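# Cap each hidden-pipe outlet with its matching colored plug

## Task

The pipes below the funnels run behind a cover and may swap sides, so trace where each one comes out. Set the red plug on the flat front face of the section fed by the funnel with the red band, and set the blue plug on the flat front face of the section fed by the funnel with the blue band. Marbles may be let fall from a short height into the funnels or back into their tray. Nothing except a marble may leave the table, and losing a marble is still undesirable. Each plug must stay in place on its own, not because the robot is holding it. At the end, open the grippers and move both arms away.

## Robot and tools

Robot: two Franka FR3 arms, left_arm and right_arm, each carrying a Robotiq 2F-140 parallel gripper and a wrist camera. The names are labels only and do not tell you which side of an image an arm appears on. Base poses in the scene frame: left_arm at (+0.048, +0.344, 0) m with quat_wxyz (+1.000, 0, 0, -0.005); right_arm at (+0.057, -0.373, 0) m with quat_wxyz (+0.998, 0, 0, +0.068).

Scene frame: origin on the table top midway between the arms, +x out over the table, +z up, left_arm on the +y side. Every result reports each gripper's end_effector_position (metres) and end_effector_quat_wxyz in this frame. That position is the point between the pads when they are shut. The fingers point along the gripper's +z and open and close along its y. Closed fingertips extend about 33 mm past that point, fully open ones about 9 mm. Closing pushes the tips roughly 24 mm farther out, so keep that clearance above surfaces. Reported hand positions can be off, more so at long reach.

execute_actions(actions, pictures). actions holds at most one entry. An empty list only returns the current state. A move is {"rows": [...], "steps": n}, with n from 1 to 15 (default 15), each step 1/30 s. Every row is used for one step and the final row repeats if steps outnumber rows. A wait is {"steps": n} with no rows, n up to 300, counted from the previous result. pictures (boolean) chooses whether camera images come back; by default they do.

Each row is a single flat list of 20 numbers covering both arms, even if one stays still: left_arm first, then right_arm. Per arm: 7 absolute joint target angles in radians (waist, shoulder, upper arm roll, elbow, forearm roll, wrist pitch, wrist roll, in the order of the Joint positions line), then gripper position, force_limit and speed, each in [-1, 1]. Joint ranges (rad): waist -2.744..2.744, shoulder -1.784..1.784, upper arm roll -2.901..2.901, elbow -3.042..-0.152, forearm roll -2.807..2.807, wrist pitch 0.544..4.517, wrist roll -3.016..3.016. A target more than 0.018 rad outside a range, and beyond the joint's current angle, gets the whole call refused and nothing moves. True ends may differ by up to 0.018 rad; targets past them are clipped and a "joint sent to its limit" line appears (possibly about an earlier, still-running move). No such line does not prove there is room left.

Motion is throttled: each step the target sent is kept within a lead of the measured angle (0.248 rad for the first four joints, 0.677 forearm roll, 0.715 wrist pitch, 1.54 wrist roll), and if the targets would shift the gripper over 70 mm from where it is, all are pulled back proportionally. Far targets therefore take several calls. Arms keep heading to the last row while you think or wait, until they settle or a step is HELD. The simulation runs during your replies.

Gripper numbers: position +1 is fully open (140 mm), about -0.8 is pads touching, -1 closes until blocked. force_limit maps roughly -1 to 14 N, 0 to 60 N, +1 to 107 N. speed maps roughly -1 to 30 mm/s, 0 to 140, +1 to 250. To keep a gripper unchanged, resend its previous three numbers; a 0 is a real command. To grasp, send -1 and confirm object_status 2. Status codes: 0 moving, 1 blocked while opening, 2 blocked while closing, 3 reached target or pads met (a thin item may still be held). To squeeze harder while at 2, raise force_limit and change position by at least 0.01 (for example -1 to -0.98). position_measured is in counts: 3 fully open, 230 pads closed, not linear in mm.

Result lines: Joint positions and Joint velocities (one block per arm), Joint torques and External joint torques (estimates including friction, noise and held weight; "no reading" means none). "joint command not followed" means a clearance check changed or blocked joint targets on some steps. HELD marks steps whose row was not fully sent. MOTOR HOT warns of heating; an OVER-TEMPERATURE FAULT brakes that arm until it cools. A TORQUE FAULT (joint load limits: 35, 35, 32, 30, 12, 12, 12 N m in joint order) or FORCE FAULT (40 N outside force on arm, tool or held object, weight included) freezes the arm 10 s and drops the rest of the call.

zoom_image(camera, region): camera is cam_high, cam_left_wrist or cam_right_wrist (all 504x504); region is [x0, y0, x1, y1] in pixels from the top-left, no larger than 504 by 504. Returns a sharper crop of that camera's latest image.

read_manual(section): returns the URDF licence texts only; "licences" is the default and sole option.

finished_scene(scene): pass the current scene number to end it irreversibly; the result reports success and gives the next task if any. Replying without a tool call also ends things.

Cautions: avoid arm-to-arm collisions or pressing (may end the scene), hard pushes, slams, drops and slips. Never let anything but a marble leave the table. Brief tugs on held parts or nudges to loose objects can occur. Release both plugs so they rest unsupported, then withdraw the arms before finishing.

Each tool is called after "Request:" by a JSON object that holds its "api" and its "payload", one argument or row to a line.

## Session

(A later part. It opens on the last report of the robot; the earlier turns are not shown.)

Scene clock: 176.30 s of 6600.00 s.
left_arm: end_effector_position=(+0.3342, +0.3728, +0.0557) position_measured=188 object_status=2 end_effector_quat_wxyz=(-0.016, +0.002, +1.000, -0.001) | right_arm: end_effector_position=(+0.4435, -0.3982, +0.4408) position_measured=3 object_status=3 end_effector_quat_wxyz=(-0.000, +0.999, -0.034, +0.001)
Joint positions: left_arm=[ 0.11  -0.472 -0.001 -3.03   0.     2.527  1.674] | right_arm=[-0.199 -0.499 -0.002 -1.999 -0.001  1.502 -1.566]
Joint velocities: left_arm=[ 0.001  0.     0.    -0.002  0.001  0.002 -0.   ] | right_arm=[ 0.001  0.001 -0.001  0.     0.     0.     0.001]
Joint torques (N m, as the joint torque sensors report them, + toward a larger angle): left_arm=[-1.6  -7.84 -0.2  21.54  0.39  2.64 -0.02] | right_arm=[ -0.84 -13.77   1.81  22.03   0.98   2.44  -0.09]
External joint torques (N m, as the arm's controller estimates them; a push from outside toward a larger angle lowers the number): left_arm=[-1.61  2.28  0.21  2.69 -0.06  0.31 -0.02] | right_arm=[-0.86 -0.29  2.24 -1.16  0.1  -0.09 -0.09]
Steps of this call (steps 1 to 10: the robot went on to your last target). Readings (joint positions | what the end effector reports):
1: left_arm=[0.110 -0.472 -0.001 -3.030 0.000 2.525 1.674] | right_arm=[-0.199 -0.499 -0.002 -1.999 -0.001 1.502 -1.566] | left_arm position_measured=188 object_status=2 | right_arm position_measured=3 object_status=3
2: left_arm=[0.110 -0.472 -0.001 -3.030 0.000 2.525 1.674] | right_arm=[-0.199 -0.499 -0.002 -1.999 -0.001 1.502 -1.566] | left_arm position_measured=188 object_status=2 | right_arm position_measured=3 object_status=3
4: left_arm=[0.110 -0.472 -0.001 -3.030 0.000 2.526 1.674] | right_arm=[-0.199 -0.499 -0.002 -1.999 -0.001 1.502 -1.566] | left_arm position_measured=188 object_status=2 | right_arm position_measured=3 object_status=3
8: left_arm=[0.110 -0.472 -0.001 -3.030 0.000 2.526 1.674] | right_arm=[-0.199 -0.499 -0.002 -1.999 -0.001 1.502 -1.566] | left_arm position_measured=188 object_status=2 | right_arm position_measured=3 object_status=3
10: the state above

Request:
{"api": "execute_actions", "payload": {
  "actions": [
    {"rows":[[0.108,-0.452,0,-3.03,0,2.55,1.67,-1,-0.6,-0.3,-0.2,-0.5,0,-2.0,0,1.5,-1.57,1,0,0]],"steps":12}
  ],
  "pictures": false
}}

Request:
{"api": "execute_actions", "payload": {
  "actions": [
    {"rows":[[0.108,-0.452,0,-3.03,0,2.55,1.67,-0.35,-0.6,-0.5,-0.2,-0.5,0,-2.0,0,1.5,-1.57,1,0,0]],"steps":15}
  ]
}}

Request:
{"api": "execute_actions", "payload": {
  "actions": [
    {"rows":[[0.108,-0.5,0,-3.025,0,2.47,1.67,-0.35,-0.6,-0.5,-0.2,-0.5,0,-2.0,0,1.5,-1.57,1,0,0],[0.108,-0.53,0,-3.02,0,2.43,1.67,-0.35,-0.6,-0.5,-0.2,-0.5,0,-2.0,0,1.5,-1.57,1,0,0],[0.108,-0.56,0,-3.015,0,2.39,1.67,-0.35,-0.6,-0.5,-0.2,-0.5,0,-2.0,0,1.5,-1.57,1,0,0],[0.108,-0.59,0,-3.01,0,2.35,1.67,-0.35,-0.6,-0.5,-0.2,-0.5,0,-2.0,0,1.5,-1.57,1,0,0],[0.108,-0.62,0,-3.0,0,2.31,1.67,-0.35,-0.6,-0.5,-0.2,-0.5,0,-2.0,0,1.5,-1.57,1,0,0],[0.108,-0.65,0,-2.995,0,2.27,1.67,-0.35,-0.6,-0.5,-0.2,-0.5,0,-2.0,0,1.5,-1.57,1,0,0],[0.108,-0.68,0,-2.99,0,2.23,1.67,-0.35,-0.6,-0.5,-0.2,-0.5,0,-2.0,0,1.5,-1.57,1,0,0],[0.108,-0.71,0,-2.98,0,2.19,1.67,-0.35,-0.6,-0.5,-0.2,-0.5,0,-2.0,0,1.5,-1.57,1,0,0],[0.108,-0.74,0,-2.97,0,2.16,1.67,-0.35,-0.6,-0.5,-0.2,-0.5,0,-2.0,0,1.5,-1.57,1,0,0],[0.108,-0.77,0,-2.96,0,2.159,1.67,-0.35,-0.6,-0.5,-0.2,-0.5,0,-2.0,0,1.5,-1.57,1,0,0],[0.108,-0.796,0,-2.955,0,2.159,1.67,-0.35,-0.6,-0.5,-0.2,-0.5,0,-2.0,0,1.5,-1.57,1,0,0]],"steps":15}
  ]
}}

Request:
{"api": "execute_actions", "payload": {
  "actions": [
    {"rows":[[0.728,-0.796,0,-2.93,0,2.159,0.72,-0.2,-0.6,0,-0.2,-0.5,0,-2.0,0,1.5,-1.57,1,0,0]],"steps":15}
  ],
  "pictures": false
}}

Request:
{"api": "execute_actions", "payload": {
  "actions": [
    {"rows":[[0.728,-0.234,0,-2.525,0,2.291,0.72,-0.2,-0.6,0,-0.2,-0.5,0,-2.0,0,1.5,-1.57,1,0,0]],"steps":15}
  ],
  "pictures": false
}}

Request:
{"api": "execute_actions", "payload": {
  "actions": [
    {"steps":20}
  ]
}}

Scene clock: 188.83 s of 6600.00 s.
left_arm: end_effector_position=(+0.3345, +0.3728, +0.0526) position_measured=188 object_status=2 end_effector_quat_wxyz=(-0.017, +0.002, +1.000, -0.001) | right_arm: end_effector_position=(+0.4435, -0.3982, +0.4408) position_measured=3 object_status=3 end_effector_quat_wxyz=(-0.000, +0.999, -0.034, +0.001)
Joint positions: left_arm=[ 0.11  -0.457 -0.001 -3.03   0.     2.539  1.674] | right_arm=[-0.199 -0.499 -0.002 -1.999 -0.001  1.502 -1.566]
Joint velocities: left_arm=[ 0.001 -0.001  0.     0.001  0.001 -0.     0.   ] | right_arm=[-0.001 -0.001 -0.001 -0.001 -0.     0.     0.001]
Joint torques (N m, as the joint torque sensors report them, + toward a larger angle): left_arm=[-1.37 -6.87  0.22 20.08  0.25  3.79 -0.08] | right_arm=[  0.19 -13.63   0.84  21.57   0.96   2.37  -0.04]
External joint torques (N m, as the arm's controller estimates them; a push from outside toward a larger angle lowers the number): left_arm=[-1.36  3.63  0.64  1.35 -0.2   1.45 -0.08] | right_arm=[ 0.2   0.09  1.29 -1.71  0.09 -0.16 -0.04]
Steps of this call (steps 1 to 15: the robot went on to your last target; steps 16 to 90: nothing new was sent; then 9.13 s passed at rest; steps 91 to 102: all 12 steps of this action). Readings (joint positions | what the end effector reports):
91: left_arm=[0.110 -0.469 -0.001 -3.030 0.000 2.531 1.674] | right_arm=[-0.199 -0.499 -0.002 -1.999 -0.001 1.502 -1.566] | left_arm position_measured=188 object_status=2 | right_arm position_measured=3 object_status=3
92: left_arm=[0.110 -0.464 -0.001 -3.030 0.000 2.534 1.674] | right_arm=[-0.199 -0.499 -0.002 -1.999 -0.001 1.502 -1.566] | left_arm position_measured=188 object_status=2 | right_arm position_measured=3 object_status=3
94: left_arm=[0.110 -0.458 -0.001 -3.030 0.000 2.538 1.674] | right_arm=[-0.199 -0.499 -0.002 -1.999 -0.001 1.502 -1.566] | left_arm position_measured=188 object_status=2 | right_arm position_measured=3 object_status=3
98: left_arm=[0.110 -0.457 -0.001 -3.030 0.000 2.539 1.674] | right_arm=[-0.199 -0.499 -0.002 -1.999 -0.001 1.502 -1.566] | left_arm position_measured=188 object_status=2 | right_arm position_measured=3 object_status=3
102: the state above

Scene clock: 189.33 s of 6600.00 s.
left_arm: end_effector_position=(+0.3361, +0.3729, +0.0524) position_measured=173 object_status=3 end_effector_quat_wxyz=(-0.014, +0.002, +1.000, -0.001) | right_arm: end_effector_position=(+0.4435, -0.3982, +0.4408) position_measured=3 object_status=3 end_effector_quat_wxyz=(-0.000, +0.999, -0.034, +0.001)
Joint positions: left_arm=[ 0.11  -0.454 -0.001 -3.03   0.     2.547  1.674] | right_arm=[-0.199 -0.499 -0.002 -1.999 -0.001  1.502 -1.566]
Joint velocities: left_arm=[-0.    -0.001  0.     0.    -0.001  0.003  0.001] | right_arm=[ 0.001  0.    -0.001  0.001 -0.001  0.     0.   ]
Joint torques (N m, as the joint torque sensors report them, + toward a larger angle): left_arm=[-1.11 -8.08  0.07 20.49  0.33  2.81 -0.02] | right_arm=[ -0.24 -14.06   1.13  22.13   0.88   2.45   0.  ]
External joint torques (N m, as the arm's controller estimates them; a push from outside toward a larger angle lowers the number): left_arm=[-1.14  2.47  0.45  1.83 -0.11  0.47 -0.02] | right_arm=[-0.22 -0.4   1.6  -1.16  0.01 -0.08  0.  ]
Steps of this call (steps 1 to 15: all 15 steps of this action). Readings (joint positions | what the end effector reports):
1: left_arm=[0.110 -0.457 -0.001 -3.030 0.000 2.539 1.674] | right_arm=[-0.199 -0.499 -0.002 -1.999 -0.001 1.502 -1.566] | left_arm position_measured=188 object_status=0 | right_arm position_measured=3 object_status=3
2: left_arm=[0.110 -0.457 -0.001 -3.030 0.000 2.541 1.674] | right_arm=[-0.199 -0.499 -0.002 -1.999 -0.001 1.502 -1.566] | left_arm position_measured=188 object_status=0 | right_arm position_measured=3 object_status=3
4: left_arm=[0.110 -0.455 -0.001 -3.030 0.000 2.543 1.674] | right_arm=[-0.199 -0.499 -0.002 -1.999 -0.001 1.502 -1.566] | left_arm position_measured=175 object_status=0 | right_arm position_measured=3 object_status=3
8: left_arm=[0.110 -0.454 -0.001 -3.030 0.000 2.545 1.674] | right_arm=[-0.199 -0.499 -0.002 -1.999 -0.001 1.502 -1.566] | left_arm position_measured=173 object_status=0 | right_arm position_measured=3 object_status=3
15: the state above

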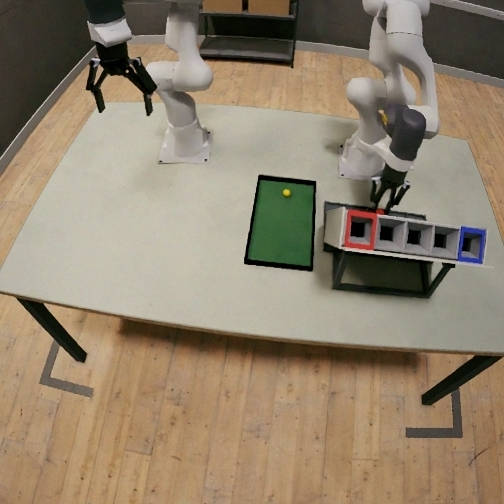

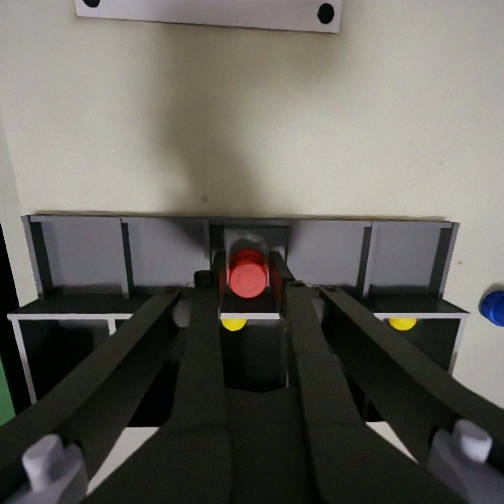

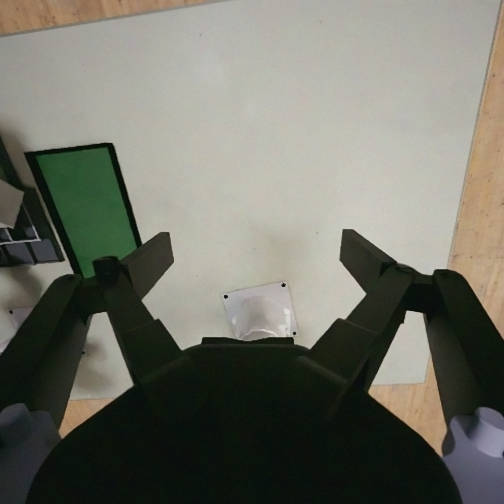

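Scene clock: 189.83 s of 6600.00 s.
left_arm: end_effector_position=(+0.3467, +0.3741, +0.1532) position_measured=173 object_status=3 end_effector_quat_wxyz=(+0.022, +0.002, +1.000, +0.003) | right_arm: end_effector_position=(+0.4435, -0.3982, +0.4408) position_measured=3 object_status=3 end_effector_quat_wxyz=(-0.000, +0.999, -0.034, +0.001)
Joint positions: left_arm=[ 0.11  -0.789 -0.001 -2.954  0.     2.21   1.674] | right_arm=[-0.199 -0.499 -0.002 -1.999 -0.001  1.502 -1.566]
Joint velocities: left_arm=[-0.001 -0.122  0.002  0.02  -0.    -0.278 -0.   ] | right_arm=[ 0.     0.    -0.001  0.     0.001  0.    -0.001]
Joint torques (N m, as the joint torque sensors report them, + toward a larger angle): left_arm=[-1.28 -1.44  0.4  23.73  0.45  1.62 -0.08] | right_arm=[ -1.66 -14.1    1.5   21.96   0.99   2.3   -0.08]
External joint torques (N m, as the arm's controller estimates them; a push from outside toward a larger angle lowers the number): left_arm=[-1.28 -0.05  1.05  2.79 -0.23 -0.52 -0.08] | right_arm=[-1.68 -0.6   1.94 -1.23  0.12 -0.23 -0.08]
Steps of this call (steps 1 to 15: all 15 steps of this action). Readings (joint positions | what the end effector reports):
1: left_arm=[0.110 -0.463 -0.001 -3.030 0.000 2.534 1.674] | right_arm=[-0.199 -0.499 -0.002 -1.999 -0.001 1.502 -1.566] | left_arm position_measured=173 object_status=3 | right_arm position_measured=3 object_status=3
2: left_arm=[0.110 -0.480 -0.001 -3.029 0.000 2.515 1.674] | right_arm=[-0.199 -0.499 -0.002 -1.999 -0.001 1.502 -1.566] | left_arm position_measured=173 object_status=3 | right_arm position_measured=3 object_status=3
4: left_arm=[0.110 -0.529 -0.001 -3.023 0.000 2.468 1.674] | right_arm=[-0.199 -0.499 -0.002 -1.999 -0.001 1.502 -1.566] | left_arm position_measured=173 object_status=3 | right_arm position_measured=3 object_status=3
8: left_arm=[0.110 -0.645 -0.001 -2.997 0.000 2.346 1.674] | right_arm=[-0.199 -0.499 -0.002 -1.999 -0.001 1.502 -1.566] | left_arm position_measured=173 object_status=3 | right_arm position_measured=3 object_status=3
15: the state above

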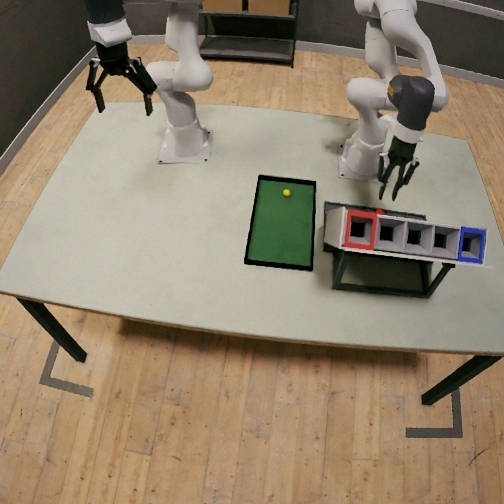

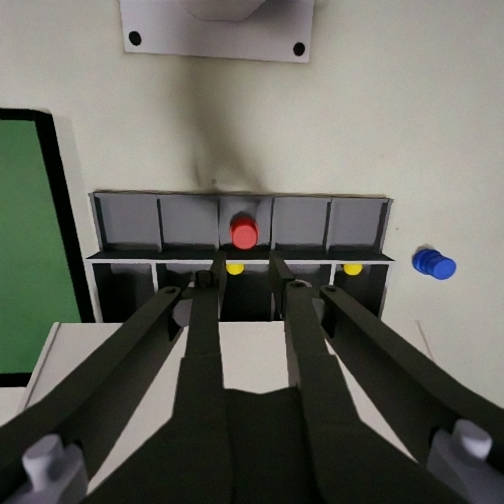

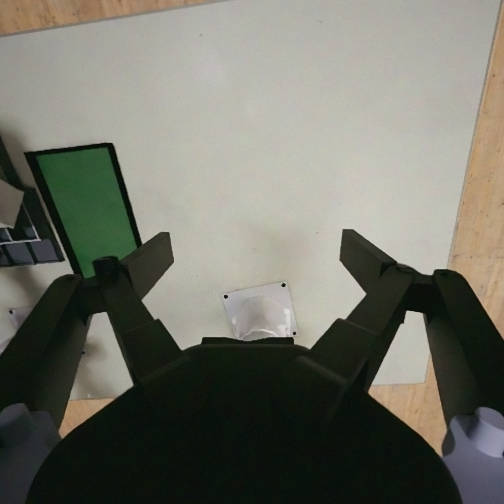

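Scene clock: 190.33 s of 6600.00 s.
left_arm: end_effector_position=(+0.2732, +0.5392, +0.1616) position_measured=154 object_status=3 end_effector_quat_wxyz=(+0.015, -0.632, +0.775, -0.001) | right_arm: end_effector_position=(+0.4435, -0.3982, +0.4408) position_measured=3 object_status=3 end_effector_quat_wxyz=(-0.000, +0.999, -0.034, +0.001)
Joint positions: left_arm=[ 0.723 -0.795  0.003 -2.93  -0.     2.165  0.918] | right_arm=[-0.199 -0.499 -0.002 -1.999 -0.001  1.502 -1.566]
Joint velocities: left_arm=[ 0.043 -0.001 -0.008 -0.001  0.    -0.02  -0.643] | right_arm=[-0.     0.    -0.001 -0.     0.001 -0.     0.   ]
Joint torques (N m, as the joint torque sensors report them, + toward a larger angle): left_arm=[ 1.25 -4.27 -3.47 26.22  0.62  2.15 -0.08] | right_arm=[  0.01 -14.33   1.68  21.58   1.     2.35  -0.02]
External joint torques (N m, as the arm's controller estimates them; a push from outside toward a larger angle lowers the number): left_arm=[ 1.6   0.17 -2.61  2.67 -0.04 -0.37 -0.09] | right_arm=[ 0.04 -0.87  2.16 -1.57  0.12 -0.17 -0.02]
Steps of this call (steps 1 to 15: all 15 steps of this action). Readings (joint positions | what the end effector reports):
1: left_arm=[0.165 -0.790 -0.011 -2.949 -0.000 2.201 1.587] | right_arm=[-0.199 -0.499 -0.002 -1.999 -0.001 1.502 -1.566] | left_arm position_measured=173 object_status=0 | right_arm position_measured=3 object_status=3
2: left_arm=[0.239 -0.791 -0.008 -2.943 -0.000 2.195 1.504] | right_arm=[-0.199 -0.499 -0.002 -1.999 -0.001 1.502 -1.566] | left_arm position_measured=166 object_status=0 | right_arm position_measured=3 object_status=3
4: left_arm=[0.387 -0.794 -0.004 -2.934 -0.000 2.187 1.361] | right_arm=[-0.199 -0.499 -0.002 -1.999 -0.001 1.502 -1.566] | left_arm position_measured=155 object_status=0 | right_arm position_measured=3 object_status=3
8: left_arm=[0.647 -0.795 0.003 -2.930 -0.000 2.175 1.142] | right_arm=[-0.199 -0.499 -0.002 -1.999 -0.001 1.502 -1.566] | left_arm position_measured=154 object_status=0 | right_arm position_measured=3 object_status=3
15: the state above

Scene clock: 190.83 s of 6600.00 s.
left_arm: end_effector_position=(+0.3720, +0.6265, +0.1457) position_measured=154 object_status=3 end_effector_quat_wxyz=(+0.010, +0.688, -0.726, -0.000) | right_arm: end_effector_position=(+0.4435, -0.3982, +0.4408) position_measured=3 object_status=3 end_effector_quat_wxyz=(-0.000, +0.999, -0.034, +0.001)
Joint positions: left_arm=[ 0.726 -0.235  0.001 -2.533 -0.001  2.278  0.771] | right_arm=[-0.199 -0.499 -0.002 -1.999 -0.001  1.502 -1.566]
Joint velocities: left_arm=[ 0.001  0.014  0.     0.062  0.     0.057 -0.156] | right_arm=[-0.001 -0.    -0.001 -0.001  0.001  0.001  0.001]
Joint torques (N m, as the joint torque sensors report them, + toward a larger angle): left_arm=[  1.07 -22.4   -1.53  24.29   0.65   2.82  -0.02] | right_arm=[ -0.75 -13.28   1.85  21.87   0.93   2.36  -0.01]
External joint torques (N m, as the arm's controller estimates them; a push from outside toward a larger angle lowers the number): left_arm=[ 1.08  0.63 -1.3   1.7   0.06  0.35 -0.03] | right_arm=[-0.7   0.16  2.36 -1.27  0.06 -0.16 -0.01]
Steps of this call (steps 1 to 15: all 15 steps of this action). Readings (joint positions | what the end effector reports):
1: left_arm=[0.724 -0.762 0.003 -2.901 -0.001 2.170 0.906] | right_arm=[-0.199 -0.499 -0.002 -1.999 -0.001 1.502 -1.566] | left_arm position_measured=154 object_status=3 | right_arm position_measured=3 object_status=3
2: left_arm=[0.724 -0.715 0.003 -2.855 -0.001 2.182 0.895] | right_arm=[-0.199 -0.499 -0.002 -1.999 -0.001 1.502 -1.566] | left_arm position_measured=154 object_status=3 | right_arm position_measured=3 object_status=3
4: left_arm=[0.724 -0.620 0.003 -2.757 -0.001 2.204 0.875] | right_arm=[-0.199 -0.499 -0.002 -1.999 -0.001 1.502 -1.566] | left_arm position_measured=154 object_status=3 | right_arm position_measured=3 object_status=3
8: left_arm=[0.725 -0.366 0.002 -2.563 -0.001 2.255 0.826] | right_arm=[-0.199 -0.499 -0.002 -1.999 -0.001 1.502 -1.566] | left_arm position_measured=154 object_status=3 | right_arm position_measured=3 object_status=3
15: the state above

Scene clock: 191.50 s of 6600.00 s.
left_arm: end_effector_position=(+0.3768, +0.6308, +0.1492) position_measured=154 object_status=3 end_effector_quat_wxyz=(+0.002, +0.703, -0.711, +0.000) | right_arm: end_effector_position=(+0.4435, -0.3982, +0.4408) position_measured=3 object_status=3 end_effector_quat_wxyz=(-0.000, +0.999, -0.034, +0.001)
Joint positions: left_arm=[ 0.726 -0.235  0.001 -2.527 -0.001  2.288  0.729] | right_arm=[-0.199 -0.499 -0.002 -1.999 -0.001  1.502 -1.566]
Joint velocities: left_arm=[ 0.002 -0.001 -0.    -0.001  0.001  0.001 -0.019] | right_arm=[ 0.    -0.     0.001  0.001  0.001 -0.     0.   ]
Joint torques (N m, as the joint torque sensors report them, + toward a larger angle): left_arm=[  1.05 -21.01  -1.13  24.41   0.66   2.92   0.01] | right_arm=[ -0.27 -14.87   1.43  22.49   0.95   2.37  -0.03]
External joint torques (N m, as the arm's controller estimates them; a push from outside toward a larger angle lowers the number): left_arm=[ 1.06  0.77 -0.9   2.19  0.07  0.47  0.01] | right_arm=[-0.29 -1.3   1.85 -0.74  0.07 -0.16 -0.03]
Steps of this call (steps 1 to 20: the robot went on to your last target). Readings (joint positions | what the end effector reports):
1: left_arm=[0.726 -0.235 0.001 -2.531 -0.001 2.280 0.766] | right_arm=[-0.199 -0.499 -0.002 -1.999 -0.001 1.502 -1.566] | left_arm position_measured=154 object_status=3 | right_arm position_measured=3 object_status=3
2: left_arm=[0.726 -0.235 0.001 -2.529 -0.001 2.282 0.762] | right_arm=[-0.199 -0.499 -0.002 -1.999 -0.001 1.502 -1.566] | left_arm position_measured=154 object_status=3 | right_arm position_measured=3 object_status=3
4: left_arm=[0.726 -0.235 0.001 -2.527 -0.001 2.284 0.754] | right_arm=[-0.199 -0.499 -0.002 -1.999 -0.001 1.502 -1.566] | left_arm position_measured=154 object_status=3 | right_arm position_measured=3 object_status=3
8: left_arm=[0.726 -0.235 0.001 -2.527 -0.001 2.286 0.744] | right_arm=[-0.199 -0.499 -0.002 -1.999 -0.001 1.502 -1.566] | left_arm position_measured=154 object_status=3 | right_arm position_measured=3 object_status=3
20: the state above

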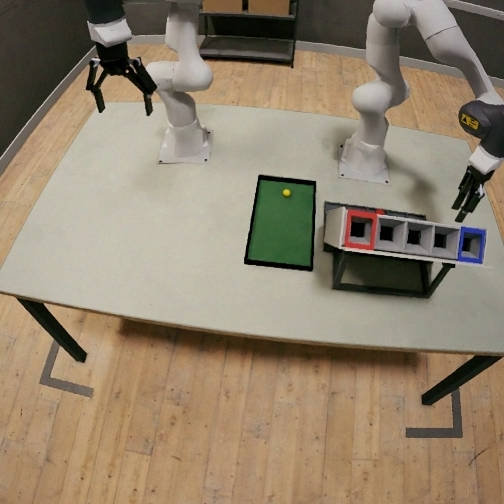

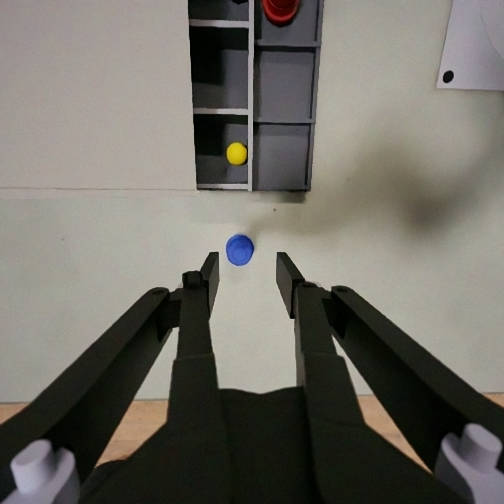

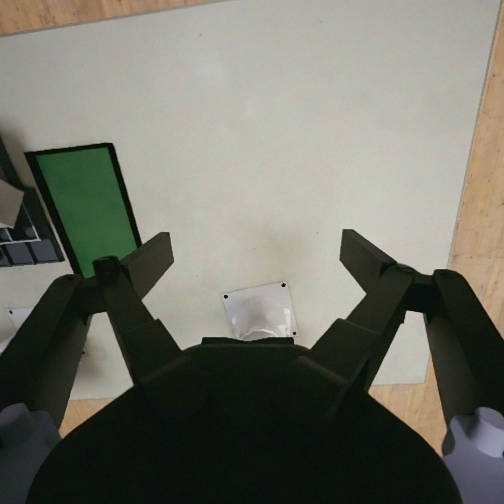

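Request:
{"api": "execute_actions", "payload": {
  "actions": [
    {"rows":[[0.721,-0.21,0,-2.525,0,2.37,0.72,-0.2,-0.6,0,-0.2,-0.5,0,-2.0,0,1.5,-1.57,1,0,0],[0.721,-0.19,0,-2.53,0,2.41,0.72,-0.2,-0.6,0,-0.2,-0.5,0,-2.0,0,1.5,-1.57,1,0,0],[0.721,-0.17,0,-2.535,0,2.44,0.72,-0.2,-0.6,0,-0.2,-0.5,0,-2.0,0,1.5,-1.57,1,0,0],[0.721,-0.15,0,-2.54,0,2.47,0.72,-0.2,-0.6,0,-0.2,-0.5,0,-2.0,0,1.5,-1.57,1,0,0],[0.721,-0.13,0,-2.545,0,2.5,0.72,-0.2,-0.6,0,-0.2,-0.5,0,-2.0,0,1.5,-1.57,1,0,0],[0.721,-0.11,0,-2.55,0,2.52,0.72,-0.2,-0.6,0,-0.2,-0.5,0,-2.0,0,1.5,-1.57,1,0,0],[0.721,-0.09,0,-2.555,0,2.54,0.72,-0.2,-0.6,0,-0.2,-0.5,0,-2.0,0,1.5,-1.57,1,0,0],[0.721,-0.07,0,-2.56,0,2.57,0.72,-0.2,-0.6,0,-0.2,-0.5,0,-2.0,0,1.5,-1.57,1,0,0],[0.721,-0.05,0,-2.563,0,2.587,0.72,-0.2,-0.6,0,-0.2,-0.5,0,-2.0,0,1.5,-1.57,1,0,0],[0.721,-0.03,0,-2.567,0,2.587,0.72,-0.2,-0.6,0,-0.2,-0.5,0,-2.0,0,1.5,-1.57,1,0,0],[0.721,-0.01,0,-2.57,0,2.587,0.72,-0.2,-0.6,0,-0.2,-0.5,0,-2.0,0,1.5,-1.57,1,0,0],[0.721,0.013,0,-2.574,0,2.587,0.72,-0.2,-0.6,0,-0.2,-0.5,0,-2.0,0,1.5,-1.57,1,0,0]],"steps":15}
  ],
  "pictures": false
}}

Request:
{"api": "execute_actions", "payload": {
  "actions": [
    {"steps":15}
  ],
  "pictures": false
}}

Request:
{"api": "execute_actions", "payload": {
  "actions": [
    {"rows":[[0.721,0.013,0,-2.574,0,2.587,0.72,-1,-0.6,-0.3,-0.2,-0.5,0,-2.0,0,1.5,-1.57,1,0,0]],"steps":15}
  ]
}}

Scene clock: 203.17 s of 6600.00 s.
left_arm: end_effector_position=(+0.3782, +0.6307, +0.0467) position_measured=154 object_status=3 end_effector_quat_wxyz=(+0.014, +0.704, -0.710, -0.001) | right_arm: end_effector_position=(+0.4435, -0.3982, +0.4408) position_measured=3 object_status=3 end_effector_quat_wxyz=(-0.000, +0.999, -0.034, +0.001)
Joint positions: left_arm=[ 0.723  0.005  0.001 -2.574 -0.001  2.551  0.724] | right_arm=[-0.199 -0.499 -0.002 -1.999 -0.001  1.502 -1.566]
Joint velocities: left_arm=[-0.001  0.191 -0.    -0.066 -0.     0.168 -0.001] | right_arm=[-0.001  0.     0.    -0.     0.     0.    -0.   ]
Joint torques (N m, as the joint torque sensors report them, + toward a larger angle): left_arm=[ -2.04 -32.78  -1.    25.24   0.53   3.67  -0.11] | right_arm=[ -0.79 -14.54   1.89  21.88   0.99   2.33  -0.04]
External joint torques (N m, as the arm's controller estimates them; a push from outside toward a larger angle lowers the number): left_arm=[-2.08  0.   -1.04  2.55  0.09  0.56 -0.11] | right_arm=[-0.8  -0.96  2.32 -1.33  0.11 -0.2  -0.04]
Steps of this call (steps 1 to 15: the robot went on to your last target; steps 16 to 90: nothing new was sent; then 8.17 s passed at rest; steps 91 to 105: all 15 steps of this action). Readings (joint positions | what the end effector reports):
91: left_arm=[0.725 -0.231 0.001 -2.526 -0.001 2.301 0.724] | right_arm=[-0.199 -0.499 -0.002 -1.999 -0.001 1.502 -1.566] | left_arm position_measured=154 object_status=3 | right_arm position_measured=3 object_status=3
92: left_arm=[0.725 -0.222 0.001 -2.525 -0.001 2.320 0.724] | right_arm=[-0.199 -0.499 -0.002 -1.999 -0.001 1.502 -1.566] | left_arm position_measured=154 object_status=3 | right_arm position_measured=3 object_status=3
94: left_arm=[0.724 -0.193 0.001 -2.528 -0.001 2.365 0.724] | right_arm=[-0.199 -0.499 -0.002 -1.999 -0.001 1.502 -1.566] | left_arm position_measured=154 object_status=3 | right_arm position_measured=3 object_status=3
98: left_arm=[0.723 -0.115 0.001 -2.546 -0.001 2.458 0.724] | right_arm=[-0.199 -0.499 -0.002 -1.999 -0.001 1.502 -1.566] | left_arm position_measured=154 object_status=3 | right_arm position_measured=3 object_status=3
105: the state above

Scene clock: 203.67 s of 6600.00 s.
left_arm: end_effector_position=(+0.3838, +0.6355, +0.0458) position_measured=154 object_status=3 end_effector_quat_wxyz=(+0.003, +0.704, -0.710, -0.000) | right_arm: end_effector_position=(+0.4435, -0.3982, +0.4408) position_measured=3 object_status=3 end_effector_quat_wxyz=(-0.000, +0.999, -0.034, +0.001)
Joint positions: left_arm=[ 0.723  0.012  0.001 -2.575 -0.001  2.583  0.724] | right_arm=[-0.199 -0.499 -0.002 -1.999 -0.001  1.502 -1.566]
Joint velocities: left_arm=[-0.     0.002  0.001 -0.002 -0.001  0.01  -0.   ] | right_arm=[0.    0.001 0.    0.001 0.001 0.001 0.   ]
Joint torques (N m, as the joint torque sensors report them, + toward a larger angle): left_arm=[ -1.6  -26.19  -0.7   20.86   0.51   2.8   -0.11] | right_arm=[  0.11 -13.95   1.91  22.31   0.9    2.45   0.04]
External joint torques (N m, as the arm's controller estimates them; a push from outside toward a larger angle lowers the number): left_arm=[-1.62  0.43 -0.74  2.47  0.1   0.39 -0.11] | right_arm=[ 0.1  -0.41  2.35 -0.92  0.03 -0.09  0.04]
Steps of this call (steps 1 to 15: the robot went on to your last target). Readings (joint positions | what the end effector reports):
1: left_arm=[0.723 0.010 0.001 -2.576 -0.001 2.556 0.724] | right_arm=[-0.199 -0.499 -0.002 -1.999 -0.001 1.502 -1.566] | left_arm position_measured=154 object_status=3 | right_arm position_measured=3 object_status=3
2: left_arm=[0.723 0.012 0.001 -2.576 -0.001 2.561 0.724] | right_arm=[-0.199 -0.499 -0.002 -1.999 -0.001 1.502 -1.566] | left_arm position_measured=154 object_status=3 | right_arm position_measured=3 object_status=3
4: left_arm=[0.723 0.012 0.001 -2.576 -0.001 2.568 0.724] | right_arm=[-0.199 -0.499 -0.002 -1.999 -0.001 1.502 -1.566] | left_arm position_measured=154 object_status=3 | right_arm position_measured=3 object_status=3
8: left_arm=[0.723 0.012 0.001 -2.576 -0.001 2.577 0.724] | right_arm=[-0.199 -0.499 -0.002 -1.999 -0.001 1.502 -1.566] | left_arm position_measured=154 object_status=3 | right_arm position_measured=3 object_status=3
15: the state above

Scene clock: 204.17 s of 6600.00 s.
left_arm: end_effector_position=(+0.3843, +0.6359, +0.0460) position_measured=188 object_status=2 end_effector_quat_wxyz=(+0.002, +0.704, -0.710, +0.000) | right_arm: end_effector_position=(+0.4435, -0.3982, +0.4408) position_measured=3 object_status=3 end_effector_quat_wxyz=(-0.000, +0.999, -0.034, +0.001)
Joint positions: left_arm=[ 0.723  0.012  0.001 -2.575 -0.001  2.584  0.724] | right_arm=[-0.199 -0.499 -0.002 -1.999 -0.001  1.502 -1.566]
Joint velocities: left_arm=[ 0.     0.     0.    -0.    -0.    -0.    -0.001] | right_arm=[-0.001 -0.001  0.002 -0.001  0.001  0.001 -0.001]
Joint torques (N m, as the joint torque sensors report them, + toward a larger angle): left_arm=[ -2.16 -26.59  -0.84  20.52   0.39   2.91  -0.06] | right_arm=[ -0.62 -14.3    1.06  22.02   0.94   2.49   0.01]
External joint torques (N m, as the arm's controller estimates them; a push from outside toward a larger angle lowers the number): left_arm=[-2.13  0.15 -0.82  1.94 -0.03  0.46 -0.06] | right_arm=[-0.62 -0.7   1.5  -1.19  0.06 -0.03  0.01]
Steps of this call (steps 1 to 15: all 15 steps of this action). Readings (joint positions | what the end effector reports):
1: left_arm=[0.723 0.012 0.001 -2.575 -0.001 2.583 0.724] | right_arm=[-0.199 -0.499 -0.002 -1.999 -0.001 1.502 -1.566] | left_arm position_measured=154 object_status=0 | right_arm position_measured=3 object_status=3
2: left_arm=[0.723 0.012 0.001 -2.575 -0.001 2.583 0.724] | right_arm=[-0.199 -0.499 -0.002 -1.999 -0.001 1.502 -1.566] | left_arm position_measured=159 object_status=0 | right_arm position_measured=3 object_status=3
4: left_arm=[0.723 0.012 0.001 -2.575 -0.001 2.583 0.724] | right_arm=[-0.199 -0.499 -0.002 -1.999 -0.001 1.502 -1.566] | left_arm position_measured=171 object_status=0 | right_arm position_measured=3 object_status=3
8: left_arm=[0.723 0.012 0.001 -2.575 -0.001 2.584 0.724] | right_arm=[-0.199 -0.499 -0.002 -1.999 -0.001 1.502 -1.566] | left_arm position_measured=188 object_status=0 | right_arm position_measured=3 object_status=3
15: the state above

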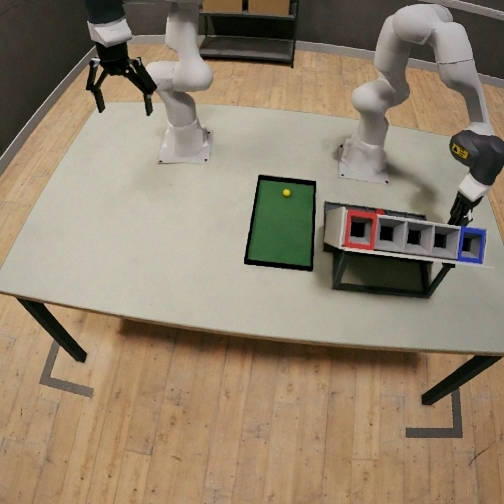

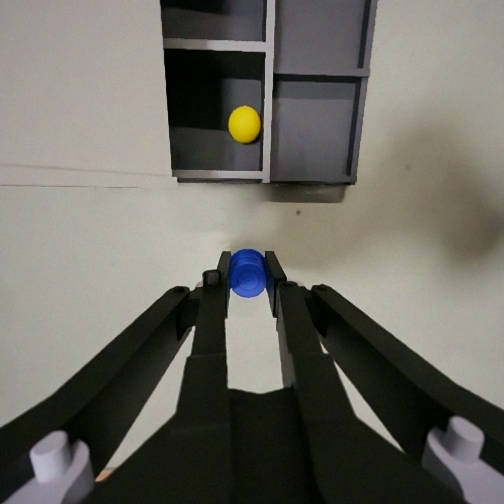

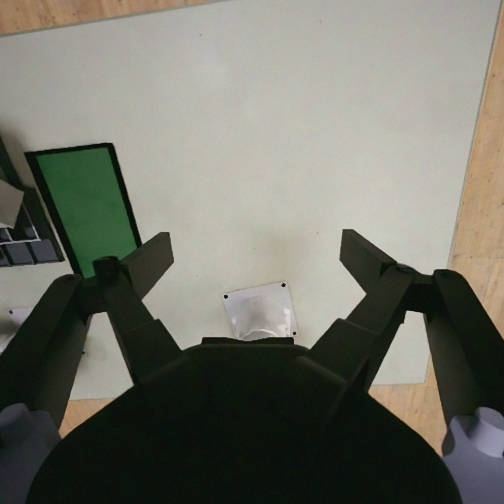

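Request:
{"api": "execute_actions", "payload": {
  "actions": [
    {"rows":[[0.721,-0.26,0,-2.55,0,2.28,0.72,-1,-0.6,-0.3,-0.2,-0.5,0,-2.0,0,1.5,-1.57,1,0,0]],"steps":12}
  ],
  "pictures": false
}}

Request:
{"api": "execute_actions", "payload": {
  "actions": [
    {"rows":[[0.57,-0.542,0,-2.852,0,2.31,2.13,-1,-0.6,-0.3,-0.2,-0.5,0,-2.0,0,1.5,-1.57,1,0,0]],"steps":15}
  ],
  "pictures": false
}}

Request:
{"api": "execute_actions", "payload": {
  "actions": [
    {"steps":35}
  ]
}}

Scene clock: 207.37 s of 6600.00 s.
left_arm: end_effector_position=(+0.3806, +0.6325, +0.1548) position_measured=188 object_status=2 end_effector_quat_wxyz=(-0.016, +0.704, -0.710, +0.001) | right_arm: end_effector_position=(+0.4435, -0.3982, +0.4408) position_measured=3 object_status=3 end_effector_quat_wxyz=(-0.000, +0.999, -0.034, +0.001)
Joint positions: left_arm=[ 0.723 -0.261  0.001 -2.547 -0.001  2.317  0.724] | right_arm=[-0.199 -0.499 -0.002 -1.999 -0.001  1.502 -1.566]
Joint velocities: left_arm=[ 0.     0.    -0.001 -0.046 -0.    -0.22   0.   ] | right_arm=[-0.     0.     0.001 -0.    -0.    -0.001  0.   ]
Joint torques (N m, as the joint torque sensors report them, + toward a larger angle): left_arm=[ -2.4  -19.78  -1.22  24.77   0.58   2.18  -0.08] | right_arm=[ -1.05 -13.69   1.71  22.22   0.87   2.35  -0.11]
External joint torques (N m, as the arm's controller estimates them; a push from outside toward a larger angle lowers the number): left_arm=[-2.39  1.68 -0.97  1.58 -0.03 -0.55 -0.08] | right_arm=[-1.05 -0.21  2.16 -0.94  0.   -0.17 -0.11]
Steps of this call (steps 1 to 15: the robot went on to your last target; steps 16 to 84: nothing new was sent; steps 85 to 96: all 12 steps of this action). Readings (joint positions | what the end effector reports):
85: left_arm=[0.723 -0.013 0.001 -2.579 -0.001 2.544 0.724] | right_arm=[-0.199 -0.499 -0.002 -1.999 -0.001 1.502 -1.566] | left_arm position_measured=188 object_status=2 | right_arm position_measured=3 object_status=3
86: left_arm=[0.723 -0.061 0.001 -2.581 -0.001 2.506 0.724] | right_arm=[-0.199 -0.499 -0.002 -1.999 -0.001 1.502 -1.566] | left_arm position_measured=188 object_status=2 | right_arm position_measured=3 object_status=3
88: left_arm=[0.723 -0.163 0.001 -2.566 -0.001 2.438 0.724] | right_arm=[-0.199 -0.499 -0.002 -1.999 -0.001 1.502 -1.566] | left_arm position_measured=188 object_status=2 | right_arm position_measured=3 object_status=3
92: left_arm=[0.723 -0.257 0.001 -2.541 -0.001 2.359 0.724] | right_arm=[-0.199 -0.499 -0.002 -1.999 -0.001 1.502 -1.566] | left_arm position_measured=188 object_status=2 | right_arm position_measured=3 object_status=3
96: the state above

Scene clock: 207.87 s of 6600.00 s.
left_arm: end_effector_position=(+0.3318, +0.5227, +0.1298) position_measured=188 object_status=2 end_effector_quat_wxyz=(-0.000, -0.152, +0.988, +0.000) | right_arm: end_effector_position=(+0.4435, -0.3982, +0.4408) position_measured=3 object_status=3 end_effector_quat_wxyz=(-0.000, +0.999, -0.034, +0.001)
Joint positions: left_arm=[ 0.573 -0.539 -0.002 -2.85  -0.     2.311  1.826] | right_arm=[-0.199 -0.499 -0.002 -1.999 -0.001  1.502 -1.566]
Joint velocities: left_arm=[-0.003 -0.009  0.002 -0.005  0.001  0.     0.992] | right_arm=[ 0.     0.001 -0.     0.    -0.001  0.     0.   ]
Joint torques (N m, as the joint torque sensors report them, + toward a larger angle): left_arm=[ -0.41 -11.51   1.68  22.91   0.59   2.26   0.49] | right_arm=[ -0.43 -14.18   1.71  21.39   0.94   2.41  -0.07]
External joint torques (N m, as the arm's controller estimates them; a push from outside toward a larger angle lowers the number): left_arm=[-0.49 -0.59  2.07  0.85 -0.03 -0.17  0.5 ] | right_arm=[-0.37 -0.67  2.23 -1.81  0.08 -0.12 -0.07]
Steps of this call (steps 1 to 15: all 15 steps of this action). Readings (joint positions | what the end effector reports):
1: left_arm=[0.701 -0.295 0.010 -2.587 -0.000 2.321 0.815] | right_arm=[-0.199 -0.499 -0.002 -1.999 -0.001 1.502 -1.566] | left_arm position_measured=188 object_status=2 | right_arm position_measured=3 object_status=3
2: left_arm=[0.673 -0.349 0.009 -2.643 -0.000 2.319 0.909] | right_arm=[-0.199 -0.499 -0.002 -1.999 -0.001 1.502 -1.566] | left_arm position_measured=188 object_status=2 | right_arm position_measured=3 object_status=3
4: left_arm=[0.620 -0.450 0.002 -2.747 -0.000 2.317 1.125] | right_arm=[-0.199 -0.499 -0.002 -1.999 -0.001 1.502 -1.566] | left_arm position_measured=188 object_status=2 | right_arm position_measured=3 object_status=3
8: left_arm=[0.579 -0.526 -0.003 -2.835 -0.000 2.312 1.480] | right_arm=[-0.199 -0.499 -0.002 -1.999 -0.001 1.502 -1.566] | left_arm position_measured=188 object_status=2 | right_arm position_measured=3 object_status=3
15: the state above

Scene clock: 209.03 s of 6600.00 s.
left_arm: end_effector_position=(+0.3318, +0.5226, +0.1298) position_measured=188 object_status=2 end_effector_quat_wxyz=(-0.000, -0.006, +1.000, +0.000) | right_arm: end_effector_position=(+0.4435, -0.3982, +0.4408) position_measured=3 object_status=3 end_effector_quat_wxyz=(-0.000, +0.999, -0.034, +0.001)
Joint positions: left_arm=[ 0.572 -0.54  -0.002 -2.851 -0.     2.311  2.12 ] | right_arm=[-0.199 -0.499 -0.002 -1.999 -0.001  1.502 -1.566]
Joint velocities: left_arm=[ 0.001 -0.    -0.     0.    -0.001  0.001  0.023] | right_arm=[-0.001 -0.     0.001  0.001 -0.     0.    -0.001]
Joint torques (N m, as the joint torque sensors report them, + toward a larger angle): left_arm=[ -1.16 -12.9    0.65  23.4    0.57   2.18   0.29] | right_arm=[ -0.94 -14.2    1.2   21.87   0.88   2.44  -0.13]
External joint torques (N m, as the arm's controller estimates them; a push from outside toward a larger angle lowers the number): left_arm=[-1.17 -1.93  1.13  1.4  -0.06 -0.23  0.29] | right_arm=[-0.93 -0.71  1.65 -1.32  0.01 -0.08 -0.13]
Steps of this call (steps 1 to 35: the robot went on to your last target). Readings (joint positions | what the end effector reports):
1: left_arm=[0.572 -0.539 -0.002 -2.850 -0.000 2.311 1.857] | right_arm=[-0.199 -0.499 -0.002 -1.999 -0.001 1.502 -1.566] | left_arm position_measured=188 object_status=2 | right_arm position_measured=3 object_status=3
2: left_arm=[0.572 -0.539 -0.002 -2.851 -0.000 2.311 1.885] | right_arm=[-0.199 -0.499 -0.002 -1.999 -0.001 1.502 -1.566] | left_arm position_measured=188 object_status=2 | right_arm position_measured=3 object_status=3
4: left_arm=[0.572 -0.539 -0.002 -2.851 -0.000 2.311 1.932] | right_arm=[-0.199 -0.499 -0.002 -1.999 -0.001 1.502 -1.566] | left_arm position_measured=188 object_status=2 | right_arm position_measured=3 object_status=3
8: left_arm=[0.572 -0.539 -0.002 -2.851 -0.000 2.311 2.001] | right_arm=[-0.199 -0.499 -0.002 -1.999 -0.001 1.502 -1.566] | left_arm position_measured=188 object_status=2 | right_arm position_measured=3 object_status=3
35: the state above

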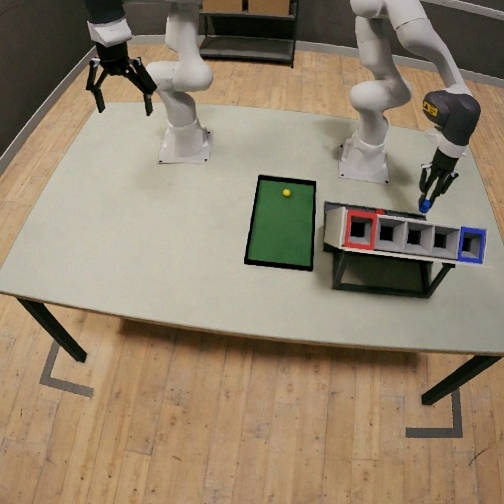

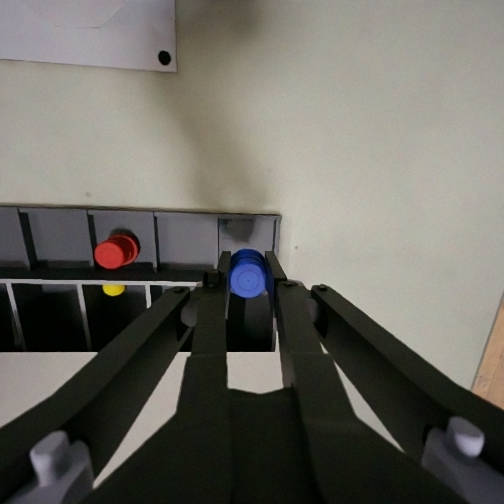

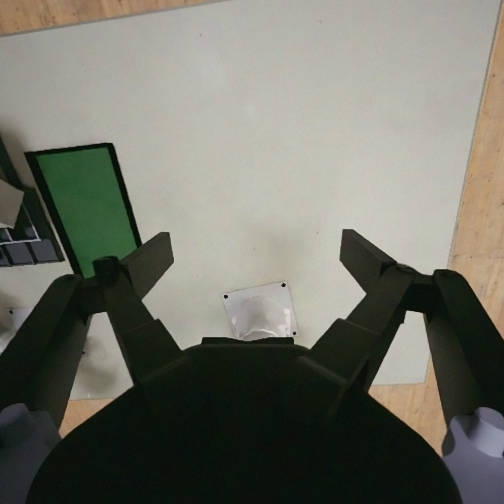

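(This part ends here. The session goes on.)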